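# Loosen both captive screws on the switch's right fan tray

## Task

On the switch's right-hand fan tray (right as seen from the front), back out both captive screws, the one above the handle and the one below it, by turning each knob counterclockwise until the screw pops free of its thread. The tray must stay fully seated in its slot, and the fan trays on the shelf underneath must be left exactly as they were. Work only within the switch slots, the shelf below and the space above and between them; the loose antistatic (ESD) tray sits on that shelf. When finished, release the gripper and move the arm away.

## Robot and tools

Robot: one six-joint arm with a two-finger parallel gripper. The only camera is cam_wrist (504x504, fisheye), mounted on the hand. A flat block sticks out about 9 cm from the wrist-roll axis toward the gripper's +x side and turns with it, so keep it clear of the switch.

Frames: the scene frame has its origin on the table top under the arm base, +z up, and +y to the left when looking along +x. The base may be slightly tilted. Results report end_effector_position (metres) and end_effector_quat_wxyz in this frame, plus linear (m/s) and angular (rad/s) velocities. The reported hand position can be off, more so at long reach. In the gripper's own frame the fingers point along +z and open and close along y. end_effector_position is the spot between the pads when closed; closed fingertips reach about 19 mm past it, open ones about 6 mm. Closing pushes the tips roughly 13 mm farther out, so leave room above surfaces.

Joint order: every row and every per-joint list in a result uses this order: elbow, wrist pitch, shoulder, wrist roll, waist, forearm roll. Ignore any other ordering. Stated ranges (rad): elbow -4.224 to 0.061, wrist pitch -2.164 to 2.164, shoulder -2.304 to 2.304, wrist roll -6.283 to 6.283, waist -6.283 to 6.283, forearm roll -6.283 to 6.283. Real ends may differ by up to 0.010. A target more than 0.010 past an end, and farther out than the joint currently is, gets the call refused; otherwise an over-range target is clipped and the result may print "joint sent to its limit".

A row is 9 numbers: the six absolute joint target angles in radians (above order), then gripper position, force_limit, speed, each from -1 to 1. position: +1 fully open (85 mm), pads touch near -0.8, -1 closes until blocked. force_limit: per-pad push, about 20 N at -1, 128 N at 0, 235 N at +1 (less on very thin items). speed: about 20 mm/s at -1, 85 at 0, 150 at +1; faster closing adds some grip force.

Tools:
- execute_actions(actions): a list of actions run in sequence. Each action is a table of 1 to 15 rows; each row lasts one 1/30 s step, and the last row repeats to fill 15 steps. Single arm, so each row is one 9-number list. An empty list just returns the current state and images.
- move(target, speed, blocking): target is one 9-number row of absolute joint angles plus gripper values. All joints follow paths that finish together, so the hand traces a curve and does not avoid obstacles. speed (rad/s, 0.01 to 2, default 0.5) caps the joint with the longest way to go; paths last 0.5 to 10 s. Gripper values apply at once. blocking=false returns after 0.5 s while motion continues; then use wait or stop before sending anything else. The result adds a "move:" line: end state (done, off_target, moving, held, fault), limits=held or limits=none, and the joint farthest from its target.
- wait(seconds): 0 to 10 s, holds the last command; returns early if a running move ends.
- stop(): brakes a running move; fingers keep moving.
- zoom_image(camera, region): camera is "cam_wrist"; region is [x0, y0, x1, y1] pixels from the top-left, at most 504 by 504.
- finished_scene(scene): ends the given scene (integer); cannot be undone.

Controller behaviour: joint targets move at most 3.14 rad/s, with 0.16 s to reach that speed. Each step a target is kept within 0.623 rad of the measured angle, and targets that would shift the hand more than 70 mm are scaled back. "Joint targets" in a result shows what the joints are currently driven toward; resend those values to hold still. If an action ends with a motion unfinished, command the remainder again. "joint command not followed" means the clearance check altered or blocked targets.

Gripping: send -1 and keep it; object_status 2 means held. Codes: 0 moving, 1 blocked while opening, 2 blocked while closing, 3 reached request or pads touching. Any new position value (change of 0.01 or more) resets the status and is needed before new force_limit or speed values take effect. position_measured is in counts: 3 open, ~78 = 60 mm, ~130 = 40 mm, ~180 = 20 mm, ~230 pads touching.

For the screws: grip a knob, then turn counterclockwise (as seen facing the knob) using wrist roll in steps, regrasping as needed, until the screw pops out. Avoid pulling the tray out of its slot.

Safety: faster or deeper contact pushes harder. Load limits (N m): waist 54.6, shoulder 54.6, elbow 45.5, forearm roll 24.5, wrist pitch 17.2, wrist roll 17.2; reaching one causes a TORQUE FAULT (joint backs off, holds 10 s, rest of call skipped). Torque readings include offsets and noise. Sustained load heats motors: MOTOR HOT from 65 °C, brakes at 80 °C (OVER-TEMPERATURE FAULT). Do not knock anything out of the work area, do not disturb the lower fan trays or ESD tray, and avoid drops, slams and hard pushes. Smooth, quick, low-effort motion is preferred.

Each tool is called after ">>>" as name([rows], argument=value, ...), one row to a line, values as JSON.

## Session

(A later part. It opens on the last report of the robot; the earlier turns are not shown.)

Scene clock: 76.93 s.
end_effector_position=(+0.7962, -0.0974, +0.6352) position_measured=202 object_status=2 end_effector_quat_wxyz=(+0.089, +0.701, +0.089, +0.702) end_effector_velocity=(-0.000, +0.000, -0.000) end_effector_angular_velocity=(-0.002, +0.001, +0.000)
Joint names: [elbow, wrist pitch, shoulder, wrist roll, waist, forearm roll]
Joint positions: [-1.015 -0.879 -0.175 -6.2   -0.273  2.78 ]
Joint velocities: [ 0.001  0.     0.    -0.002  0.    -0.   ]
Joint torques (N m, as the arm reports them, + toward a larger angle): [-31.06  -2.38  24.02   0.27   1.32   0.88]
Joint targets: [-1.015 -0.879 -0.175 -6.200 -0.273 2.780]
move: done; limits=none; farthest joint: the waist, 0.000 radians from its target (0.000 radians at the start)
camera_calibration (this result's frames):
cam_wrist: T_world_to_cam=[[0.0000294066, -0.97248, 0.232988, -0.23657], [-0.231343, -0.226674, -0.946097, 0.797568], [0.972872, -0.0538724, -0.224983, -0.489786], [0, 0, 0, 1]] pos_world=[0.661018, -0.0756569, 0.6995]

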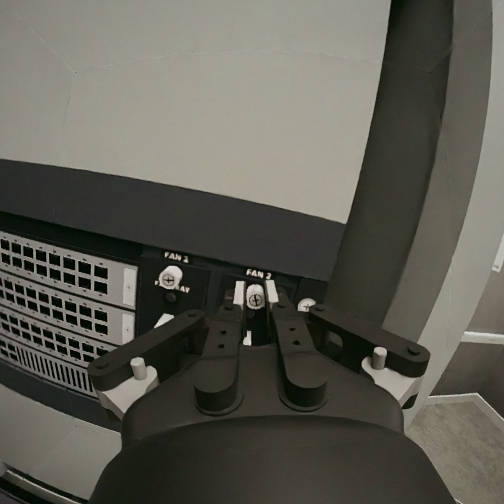

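>>> execute_actions([
  [[-1.0154, -0.8794, -0.1748, -6.2, -0.2728, 2.7804, -0.37, 0, 0.5]],
  [[-1.0154, -0.8794, -0.1748, -6.2, -0.2728, 2.7804, -0.37, 0, 0.5]],
])

>>> zoom_image(camera="cam_wrist", region=[190, 240, 330, 350])

Scene clock: 78.20 s.
end_effector_position=(+0.7962, -0.0974, +0.6352) position_measured=176 object_status=3 end_effector_quat_wxyz=(+0.089, +0.701, +0.089, +0.702) end_effector_velocity=(-0.000, -0.000, -0.000) end_effector_angular_velocity=(+0.000, +0.000, -0.000)
Joint names: [elbow, wrist pitch, shoulder, wrist roll, waist, forearm roll]
Joint positions: [-1.015 -0.879 -0.175 -6.2   -0.273  2.78 ]
Joint velocities: [ 0. -0. -0.  0. -0. -0.]
Joint torques (N m, as the arm reports them, + toward a larger angle): [-29.64  -2.02  24.31  -0.04  -0.14   1.39]
Joint targets: [-1.015 -0.879 -0.175 -6.200 -0.273 2.780]
camera_calibration (this result's frames):
cam_wrist: T_world_to_cam=[[0.0000702589, -0.972426, 0.23321, -0.236715], [-0.23134, -0.2269, -0.946044, 0.7975], [0.972873, -0.0538842, -0.224977, -0.489783], [0, 0, 0, 1]] pos_world=[0.661007, -0.0756271, 0.699484]

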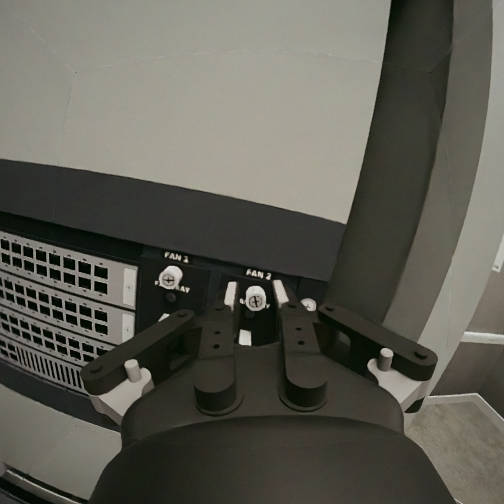

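Region (190, 240, 330, 350) of cam_wrist's 504x504 image, scaled by 3.600, with more detail than that image has; it fills the top 396 rows of this view, and the rest is white.

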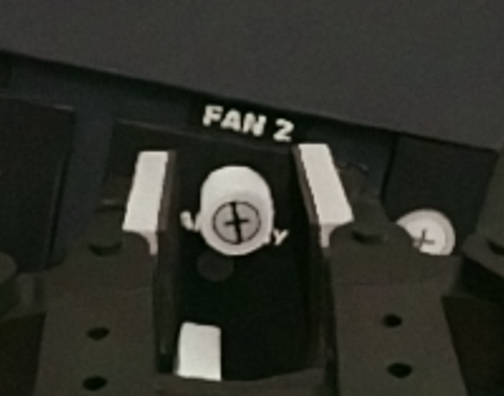

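>>> move(target=[-0.8755, -0.9125, -0.0611, -4.2, -0.3048, 2.7492, -0.37, 0, 0.5], speed=2.0)

>>> move(target=[-0.7916, -1.2148, -0.3044, 2.0, -0.2734, 2.8465, -0.37, 0, 0.5], speed=2.0)

>>> move(target=[-0.9034, -1.1727, -0.3757, 4.92, -0.2510, 2.8657, -0.37, 0, 0.5], speed=2.0)

>>> zoom_image(camera="cam_wrist", region=[190, 240, 330, 350])

Scene clock: 83.83 s.
end_effector_position=(+0.7450, -0.0975, +0.6352) position_measured=176 object_status=3 end_effector_quat_wxyz=(+0.539, -0.458, +0.538, -0.458) end_effector_velocity=(+0.000, +0.001, +0.000) end_effector_angular_velocity=(+0.002, -0.000, +0.001)
Joint names: [elbow, wrist pitch, shoulder, wrist roll, waist, forearm roll]
Joint positions: [-0.876 -0.912 -0.061 -4.2   -0.305  2.749]
Joint velocities: [ 0.    -0.     0.     0.002  0.001 -0.   ]
Joint torques (N m, as the arm reports them, + toward a larger angle): [-29.93  -2.14  21.15   0.23   1.09   1.88]
Joint targets: [-0.875 -0.912 -0.061 -4.200 -0.305 2.749]
move: done; limits=none; farthest joint: the waist, 0.000 radians from its target (0.032 radians at the start)
camera_calibration (this result's frames):
cam_wrist: T_world_to_cam=[[0.00017911, 0.17714, -0.984186, 0.648475], [-0.231513, 0.957455, 0.172286, 0.190854], [0.972832, 0.227821, 0.0411816, -0.581597], [0, 0, 0, 1]] pos_world=[0.609865, -0.165105, 0.629289]

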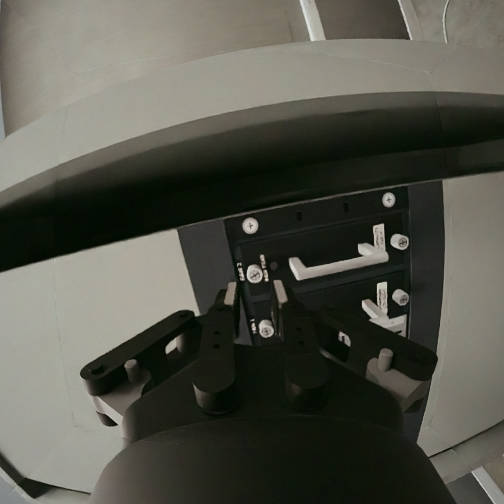

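Scene clock: 87.90 s.
end_effector_position=(+0.7451, -0.0973, +0.4939) position_measured=176 object_status=3 end_effector_quat_wxyz=(+0.553, -0.441, +0.553, -0.441) end_effector_velocity=(+0.000, +0.002, -0.000) end_effector_angular_velocity=(+0.003, +0.000, +0.002)
Joint names: [elbow, wrist pitch, shoulder, wrist roll, waist, forearm roll]
Joint positions: [-0.792 -1.215 -0.304  2.    -0.273  2.846]
Joint velocities: [-0.    -0.    -0.     0.002  0.003  0.001]
Joint torques (N m, as the arm reports them, + toward a larger angle): [-24.18  -2.2   23.93  -0.01   0.94   1.52]
Joint targets: [-0.792 -1.215 -0.304 2.000 -0.273 2.846]
move: done; limits=none; farthest joint: the waist, 0.000 radians from its target (0.031 radians at the start)
camera_calibration (this result's frames):
cam_wrist: T_world_to_cam=[[0.000335966, 0.238759, -0.971079, 0.508776], [-0.231548, 0.944707, 0.232195, 0.18422], [0.972823, 0.224774, 0.0556017, -0.583276], [0, 0, 0, 1]] pos_world=[0.609909, -0.164403, 0.483717]

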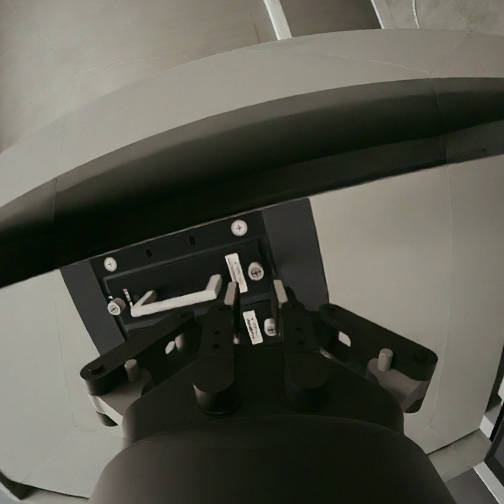

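Scene clock: 90.30 s.
end_effector_position=(+0.7850, -0.0973, +0.4938) position_measured=176 object_status=3 end_effector_quat_wxyz=(+0.500, +0.500, +0.500, +0.500) end_effector_velocity=(+0.000, -0.000, -0.000) end_effector_angular_velocity=(+0.001, +0.000, -0.000)
Joint names: [elbow, wrist pitch, shoulder, wrist roll, waist, forearm roll]
Joint positions: [-0.903 -1.173 -0.376  4.92  -0.251  2.866]
Joint velocities: [-0.     0.    -0.     0.002 -0.    -0.   ]
Joint torques (N m, as the arm reports them, + toward a larger angle): [-24.88  -2.23  27.34   0.04   0.25   0.9 ]
Joint targets: [-0.903 -1.173 -0.376 4.920 -0.251 2.866]
move: done; limits=none; farthest joint: the waist, 0.000 radians from its target (0.022 radians at the start)
camera_calibration (this result's frames):
cam_wrist: T_world_to_cam=[[-0.000257634, -0.0184732, 0.999829, -0.489197], [-0.231546, -0.972657, -0.0180308, 0.13058], [0.972824, -0.231511, -0.00402679, -0.63709], [0, 0, 0, 1]] pos_world=[0.649886, -0.029521, 0.488902]

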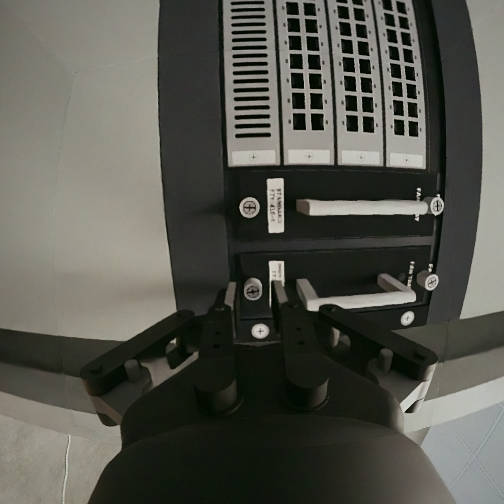

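Region (190, 240, 330, 350) of cam_wrist's 504x504 image, scaled by 3.600, with more detail than that image has; it fills the top 396 rows of this view, and the rest is white.

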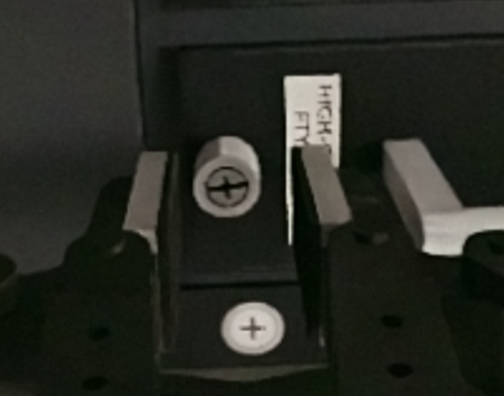

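>>> move(target=[-0.9032, -1.1759, -0.3788, 6.2, -0.2507, 2.8657, -0.37, 0, 0.5], speed=2.0)

>>> zoom_image(camera="cam_wrist", region=[190, 240, 330, 350])

Scene clock: 92.73 s.
end_effector_position=(+0.7851, -0.0971, +0.4922) position_measured=176 object_status=3 end_effector_quat_wxyz=(+0.102, +0.700, +0.102, +0.700) end_effector_velocity=(-0.000, +0.000, -0.000) end_effector_angular_velocity=(+0.002, +0.001, +0.000)
Joint names: [elbow, wrist pitch, shoulder, wrist roll, waist, forearm roll]
Joint positions: [-0.903 -1.176 -0.379  6.2   -0.251  2.866]
Joint velocities: [ 0.     0.    -0.     0.002 -0.    -0.001]
Joint torques (N m, as the arm reports them, + toward a larger angle): [-25.39  -2.25  27.01   0.16   0.91   1.39]
Joint targets: [-0.903 -1.176 -0.379 6.200 -0.251 2.866]
move: done; limits=none; farthest joint: the waist, 0.000 radians from its target (0.000 radians at the start)
camera_calibration (this result's frames):
cam_wrist: T_world_to_cam=[[0.000453056, -0.963384, 0.268126, -0.219731], [-0.231209, -0.260962, -0.937252, 0.652018], [0.972904, -0.0615684, -0.222861, -0.512923], [0, 0, 0, 1]] pos_world=[0.649877, -0.0731135, 0.55571]

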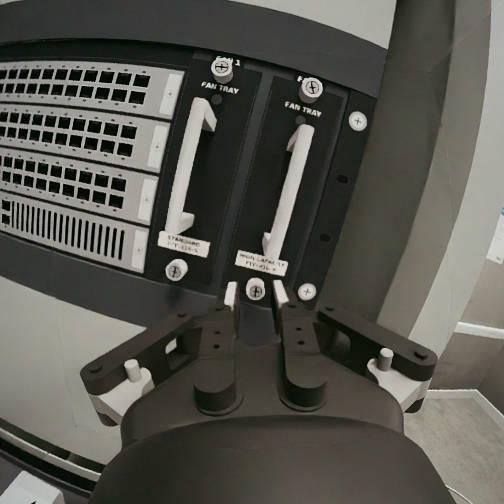

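Region (190, 240, 330, 350) of cam_wrist's 504x504 image, scaled by 3.600, with more detail than that image has; it fills the top 396 rows of this view, and the rest is white.

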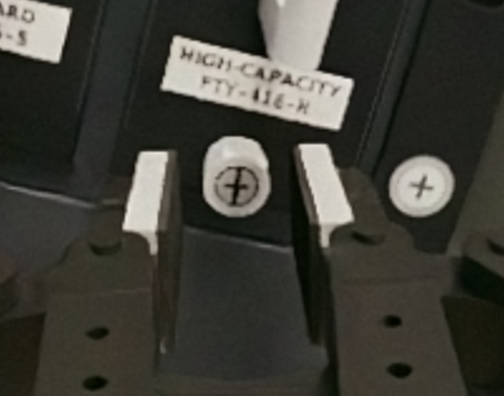

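>>> move(target=[-0.9415, -1.1618, -0.4028, 6.2, -0.2443, 2.8719, -0.37, 0, 0.5], speed=0.08)

>>> zoom_image(camera="cam_wrist", region=[190, 240, 330, 350])

Scene clock: 94.10 s.
end_effector_position=(+0.7983, -0.0975, +0.4923) position_measured=176 object_status=3 end_effector_quat_wxyz=(+0.102, +0.699, +0.102, +0.700) end_effector_velocity=(+0.000, -0.000, -0.000) end_effector_angular_velocity=(+0.000, +0.001, -0.001)
Joint names: [elbow, wrist pitch, shoulder, wrist roll, waist, forearm roll]
Joint positions: [-0.941 -1.162 -0.403  6.2   -0.244  2.872]
Joint velocities: [-0.001  0.002 -0.001 -0.     0.     0.001]
Joint torques (N m, as the arm reports them, + toward a larger angle): [-25.25  -2.1   26.98   0.07  -0.63   1.05]
Joint targets: [-0.942 -1.162 -0.403 6.200 -0.244 2.872]
move: done; limits=none; farthest joint: the waist, 0.000 radians from its target (0.006 radians at the start)
camera_calibration (this result's frames):
cam_wrist: T_world_to_cam=[[-0.000497344, -0.963332, 0.268311, -0.219432], [-0.230755, -0.260959, -0.937365, 0.654758], [0.973012, -0.0623803, -0.222164, -0.526284], [0, 0, 0, 1]] pos_world=[0.663061, -0.0733512, 0.555701]

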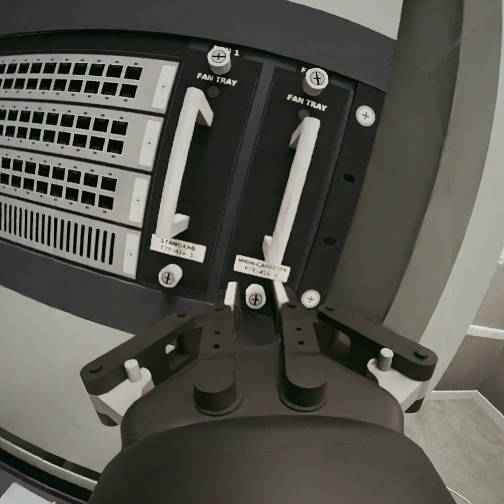

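Region (190, 240, 330, 350) of cam_wrist's 504x504 image, scaled by 3.600, with more detail than that image has; it fills the top 396 rows of this view, and the rest is white.

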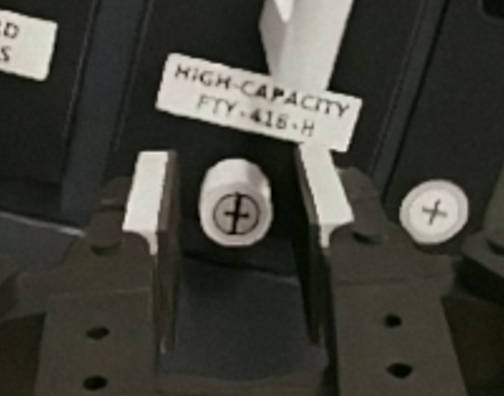

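>>> execute_actions([
  [[-0.9415, -1.1618, -0.4028, 6.2, -0.2443, 2.8719, -1, -0.5, -0.5]],
  [[-0.9415, -1.1618, -0.4028, 6.2, -0.2443, 2.8719, -1, -0.5, -0.5]],
])

Scene clock: 95.27 s.
end_effector_position=(+0.7983, -0.0975, +0.4923) position_measured=202 object_status=2 end_effector_quat_wxyz=(+0.102, +0.699, +0.102, +0.700) end_effector_velocity=(-0.000, -0.001, +0.000) end_effector_angular_velocity=(+0.000, -0.001, -0.002)
Joint names: [elbow, wrist pitch, shoulder, wrist roll, waist, forearm roll]
Joint positions: [-0.941 -1.162 -0.403  6.2   -0.244  2.872]
Joint velocities: [-0.    -0.    -0.     0.    -0.001  0.001]
Joint torques (N m, as the arm reports them, + toward a larger angle): [-28.13  -1.84  24.36   0.23   0.98   1.92]
Joint targets: [-0.942 -1.162 -0.403 6.200 -0.244 2.872]
camera_calibration (this result's frames):
cam_wrist: T_world_to_cam=[[-0.000503629, -0.963336, 0.268297, -0.219418], [-0.230683, -0.260949, -0.937385, 0.65472], [0.973029, -0.0623635, -0.222093, -0.526355], [0, 0, 0, 1]] pos_world=[0.663081, -0.0733503, 0.555694]

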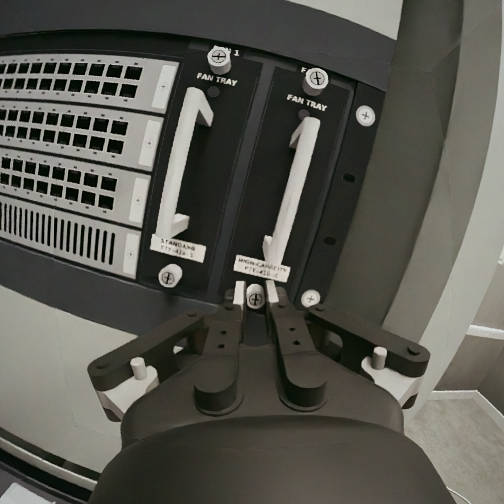

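>>> move(target=[-0.9369, -1.1635, -0.3999, -6.2, -0.2451, 2.8712, -1, -0.5, -0.5], speed=2.0)

>>> zoom_image(camera="cam_wrist", region=[190, 240, 330, 350])

Scene clock: 102.80 s.
end_effector_position=(+0.7967, -0.0974, +0.4924) position_measured=202 object_status=2 end_effector_quat_wxyz=(+0.043, +0.705, +0.043, +0.706) end_effector_velocity=(+0.000, -0.000, +0.000) end_effector_angular_velocity=(-0.002, -0.001, -0.001)
Joint names: [elbow, wrist pitch, shoulder, wrist roll, waist, forearm roll]
Joint positions: [-0.937 -1.164 -0.4   -6.2   -0.245  2.871]
Joint velocities: [-0.    -0.    -0.    -0.002 -0.     0.   ]
Joint torques (N m, as the arm reports them, + toward a larger angle): [-23.36  -2.7   29.08   0.03  -0.68   1.34]
Joint targets: [-0.937 -1.163 -0.400 -6.200 -0.245 2.871]
move: done; limits=none; farthest joint: the waist, 0.000 radians from its target (0.001 radians at the start)
camera_calibration (this result's frames):
cam_wrist: T_world_to_cam=[[-0.000307155, -0.994491, 0.104817, -0.14212], [-0.23066, -0.10192, -0.967682, 0.684805], [0.973034, -0.0244744, -0.229358, -0.517579], [0, 0, 0, 1]] pos_world=[0.661535, -0.0842089, 0.558859]

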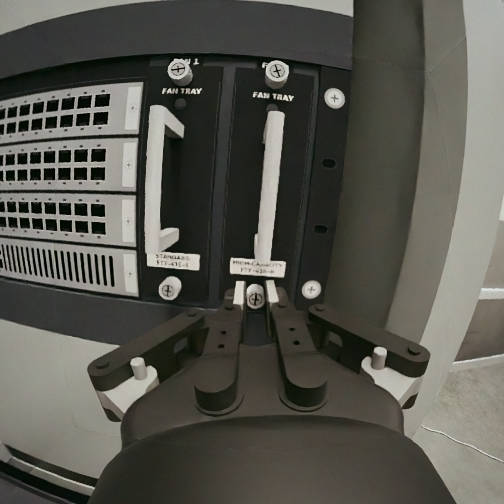

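Region (190, 240, 330, 350) of cam_wrist's 504x504 image, scaled by 3.600, with more detail than that image has; it fills the top 396 rows of this view, and the rest is white.

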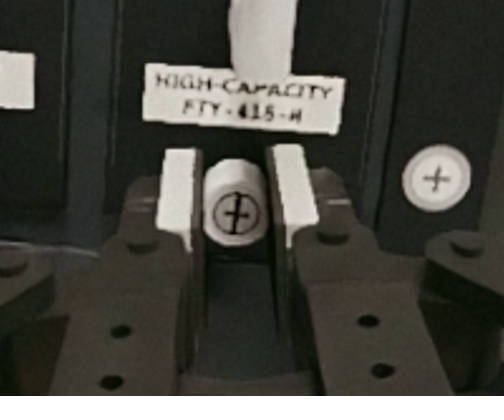

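>>> execute_actions([
  [[-0.9369, -1.1635, -0.3999, -6.2, -0.2451, 2.8712, -0.37, 0, 0.5]],
  [[-0.9369, -1.1635, -0.3999, 6.2, -0.2451, 2.8712, -0.37, 0, 0.5]],
  [[-0.9369, -1.1635, -0.3999, 6.2, -0.2451, 2.8712, -0.37, 0, 0.5]],
  [[-0.9369, -1.1635, -0.3999, 6.2, -0.2451, 2.8712, -0.37, 0, 0.5]],
  [[-0.9369, -1.1635, -0.3999, 6.2, -0.2451, 2.8712, -0.37, 0, 0.5]],
  [[-0.9369, -1.1635, -0.3999, 6.2, -0.2451, 2.8712, -0.37, 0, 0.5]],
  [[-0.9369, -1.1635, -0.3999, 6.2, -0.2451, 2.8712, -0.37, 0, 0.5]],
  [[-0.9369, -1.1635, -0.3999, 6.2, -0.2451, 2.8712, -0.37, 0, 0.5]],
  [[-0.9369, -1.1635, -0.3999, 6.2, -0.2451, 2.8712, -0.37, 0, 0.5]],
  [[-0.9369, -1.1635, -0.3999, 6.2, -0.2451, 2.8712, -0.37, 0, 0.5]],
  [[-0.9369, -1.1635, -0.3999, 6.2, -0.2451, 2.8712, -0.37, 0, 0.5]],
  [[-0.9369, -1.1635, -0.3999, 6.2, -0.2451, 2.8712, -1, -0.5, -0.5]],
  [[-0.9369, -1.1635, -0.3999, 6.2, -0.2451, 2.8712, -1, -0.5, -0.5]],
])

>>> zoom_image(camera="cam_wrist", region=[190, 240, 330, 350])

Scene clock: 109.87 s.
end_effector_position=(+0.7967, -0.0974, +0.4923) position_measured=202 object_status=2 end_effector_quat_wxyz=(+0.102, +0.699, +0.102, +0.700) end_effector_velocity=(+0.000, -0.000, +0.000) end_effector_angular_velocity=(-0.001, -0.001, -0.000)
Joint names: [elbow, wrist pitch, shoulder, wrist roll, waist, forearm roll]
Joint positions: [-0.937 -1.164 -0.4    6.2   -0.245  2.871]
Joint velocities: [-0. -0.  0. -0. -0. -0.]
Joint torques (N m, as the arm reports them, + toward a larger angle): [-27.24  -2.02  26.65   0.13   0.71   2.22]
Joint targets: [-0.937 -1.163 -0.400 6.200 -0.245 2.871]
camera_calibration (this result's frames):
cam_wrist: T_world_to_cam=[[-0.000448109, -0.963347, 0.268258, -0.219442], [-0.230763, -0.260919, -0.937374, 0.654425], [0.97301, -0.0623242, -0.222188, -0.524753], [0, 0, 0, 1]] pos_world=[0.661509, -0.0733523, 0.555715]

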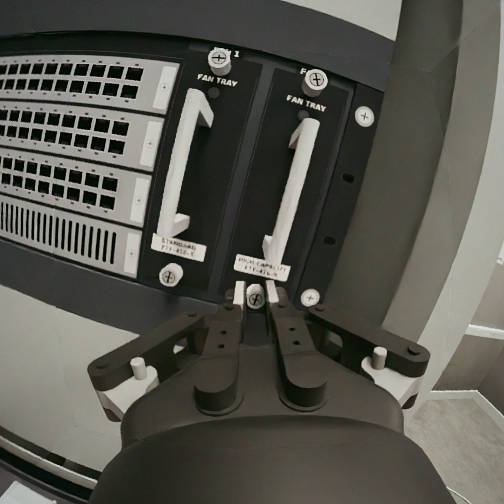

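Region (190, 240, 330, 350) of cam_wrist's 504x504 image, scaled by 3.600, with more detail than that image has; it fills the top 396 rows of this view, and the rest is white.

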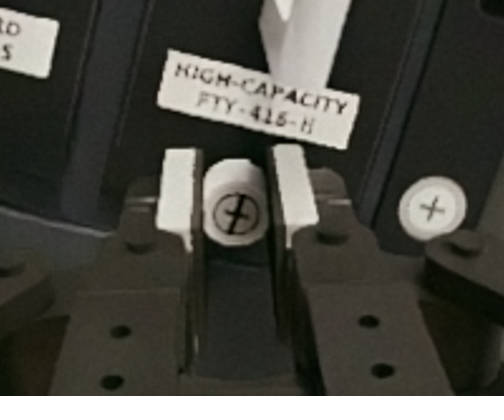

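>>> move(target=[-0.9326, -1.1651, -0.3972, -6.2, -0.2459, 2.8705, -1, -0.5, -0.5], speed=2.0)

>>> zoom_image(camera="cam_wrist", region=[190, 240, 330, 350])

>>> execute_actions([
  [[-0.9326, -1.1651, -0.3972, -6.2, -0.2459, 2.8705, -0.37, 0, 0.5]],
  [[-0.9326, -1.1651, -0.3972, -6.2, -0.2459, 2.8705, -0.37, 0, 0.5]],
])

>>> zoom_image(camera="cam_wrist", region=[190, 240, 330, 350])

Scene clock: 117.47 s.
end_effector_position=(+0.7952, -0.0975, +0.4923) position_measured=202 object_status=2 end_effector_quat_wxyz=(+0.043, +0.706, +0.043, +0.706) end_effector_velocity=(-0.000, -0.001, +0.000) end_effector_angular_velocity=(-0.002, -0.001, -0.001)
Joint names: [elbow, wrist pitch, shoulder, wrist roll, waist, forearm roll]
Joint positions: [-0.933 -1.165 -0.397 -6.2   -0.246  2.87 ]
Joint velocities: [-0.    -0.     0.    -0.002 -0.002 -0.   ]
Joint torques (N m, as the arm reports them, + toward a larger angle): [-26.82  -2.17  27.2    0.1    0.16   1.72]
Joint targets: [-0.933 -1.165 -0.397 -6.200 -0.246 2.870]
move: done; limits=none; farthest joint: the waist, 0.000 radians from its target (0.001 radians at the start)
camera_calibration (this result's frames):
cam_wrist: T_world_to_cam=[[-0.000294856, -0.994495, 0.104784, -0.142143], [-0.230754, -0.101888, -0.967663, 0.684512], [0.973012, -0.0244646, -0.229454, -0.516054], [0, 0, 0, 1]] pos_world=[0.660039, -0.0842418, 0.55886]

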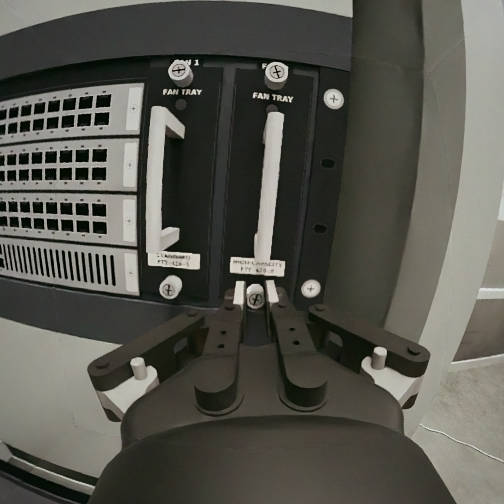

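Region (190, 240, 330, 350) of cam_wrist's 504x504 image, scaled by 3.600, with more detail than that image has; it fills the top 396 rows of this view, and the rest is white.

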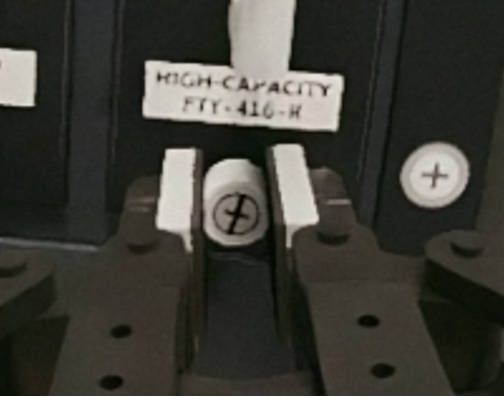

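Scene clock: 118.47 s.
end_effector_position=(+0.7952, -0.0975, +0.4923) position_measured=176 object_status=3 end_effector_quat_wxyz=(+0.043, +0.706, +0.043, +0.706) end_effector_velocity=(+0.000, +0.000, -0.000) end_effector_angular_velocity=(-0.001, +0.001, +0.001)
Joint names: [elbow, wrist pitch, shoulder, wrist roll, waist, forearm roll]
Joint positions: [-0.933 -1.165 -0.397 -6.2   -0.246  2.87 ]
Joint velocities: [-0.     0.    -0.    -0.001  0.    -0.001]
Joint torques (N m, as the arm reports them, + toward a larger angle): [-24.78  -2.16  28.2    0.13  -0.04   1.39]
Joint targets: [-0.933 -1.165 -0.397 -6.200 -0.246 2.870]
camera_calibration (this result's frames):
cam_wrist: T_world_to_cam=[[-0.00031232, -0.994472, 0.105002, -0.142242], [-0.230782, -0.102096, -0.967634, 0.684488], [0.973006, -0.0245347, -0.229474, -0.516046], [0, 0, 0, 1]] pos_world=[0.660038, -0.0842338, 0.55885]

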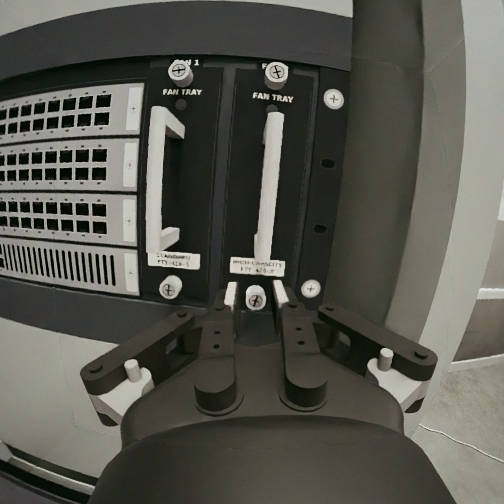

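Region (190, 240, 330, 350) of cam_wrist's 504x504 image, scaled by 3.600, with more detail than that image has; it fills the top 396 rows of this view, and the rest is white.

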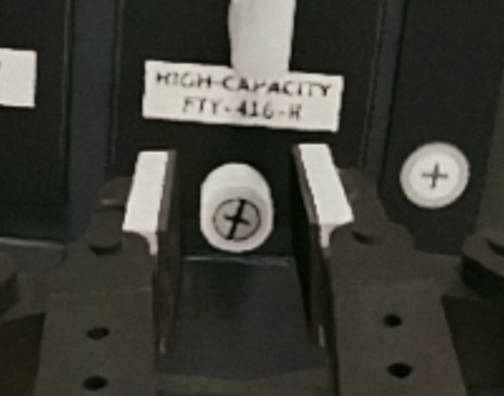

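>>> move(target=[-0.7916, -1.2148, -0.3044, -6.08, -0.2734, 2.8465, -0.37, 0, 0.5], speed=0.3)

>>> zoom_image(camera="cam_wrist", region=[140, 60, 360, 310])

Scene clock: 119.63 s.
end_effector_position=(+0.7452, -0.0973, +0.4939) position_measured=176 object_status=3 end_effector_quat_wxyz=(+0.001, +0.707, +0.001, +0.707) end_effector_velocity=(-0.001, +0.000, +0.000) end_effector_angular_velocity=(+0.002, -0.000, +0.000)
Joint names: [elbow, wrist pitch, shoulder, wrist roll, waist, forearm roll]
Joint positions: [-0.792 -1.215 -0.305 -6.08  -0.273  2.847]
Joint velocities: [ 0.003 -0.001  0.002  0.002 -0.    -0.   ]
Joint torques (N m, as the arm reports them, + toward a larger angle): [-24.44  -2.16  24.01   0.09   0.98   1.19]
Joint targets: [-0.792 -1.215 -0.304 -6.080 -0.273 2.846]
move: done; limits=none; farthest joint: the waist, 0.000 radians from its target (0.028 radians at the start)
camera_calibration (this result's frames):
cam_wrist: T_world_to_cam=[[-0.0000616878, -0.999886, -0.015117, -0.0835856], [-0.231088, 0.0147221, -0.972821, 0.688643], [0.972933, 0.00343336, -0.231063, -0.463409], [0, 0, 0, 1]] pos_world=[0.609998, -0.0921232, 0.561586]

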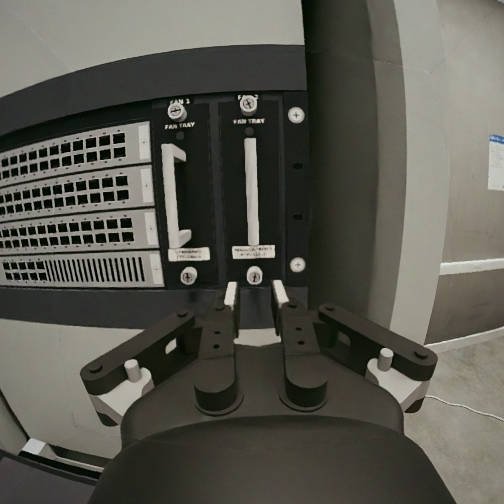

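Region (140, 60, 360, 310) of cam_wrist's 504x504 image, scaled by 2.016, with more detail than that image has; it fills the left 444 columns of this view, and the rest is white.

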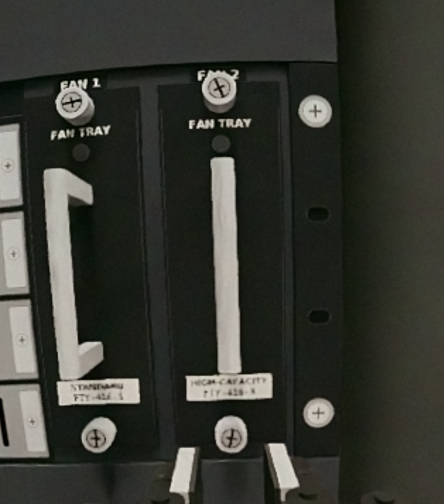

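>>> move(target=[-0.62, -1.28, -0.195, -6.08, -0.31, 2.816, -0.37, 0, 0.5], speed=0.4)

>>> finished_scene(scene=1)

Scene clock: 120.93 s.
end_effector_position=(+0.6817, -0.0945, +0.4916) position_measured=176 object_status=3 end_effector_quat_wxyz=(-0.000, +0.707, -0.001, +0.708) end_effector_velocity=(-0.001, +0.000, -0.000) end_effector_angular_velocity=(+0.001, -0.000, +0.000)
Joint names: [elbow, wrist pitch, shoulder, wrist roll, waist, forearm roll]
Joint positions: [-0.62  -1.28  -0.195 -6.08  -0.31   2.816]
Joint velocities: [ 0.003 -0.001  0.002  0.001  0.    -0.   ]
Joint torques (N m, as the arm reports them, + toward a larger angle): [-23.52  -2.24  20.7    0.06  -1.28   1.06]
Joint targets: [-0.620 -1.280 -0.195 -6.080 -0.310 2.816]
move: done; limits=none; farthest joint: the waist, 0.000 radians from its target (0.037 radians at the start)
camera_calibration (this result's frames):
cam_wrist: T_world_to_cam=[[-0.000892217, -0.99981, -0.0194875, -0.0781552], [-0.229824, 0.0191709, -0.973043, 0.671373], [0.973232, 0.00361055, -0.229798, -0.403003], [0, 0, 0, 1]] pos_world=[0.546443, -0.0895561, 0.559142]

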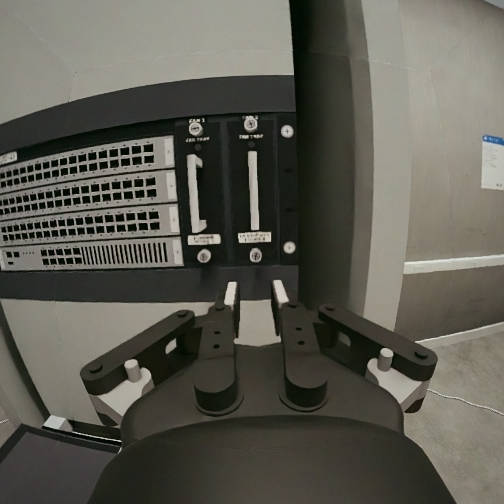

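The scene is finished: the task was done.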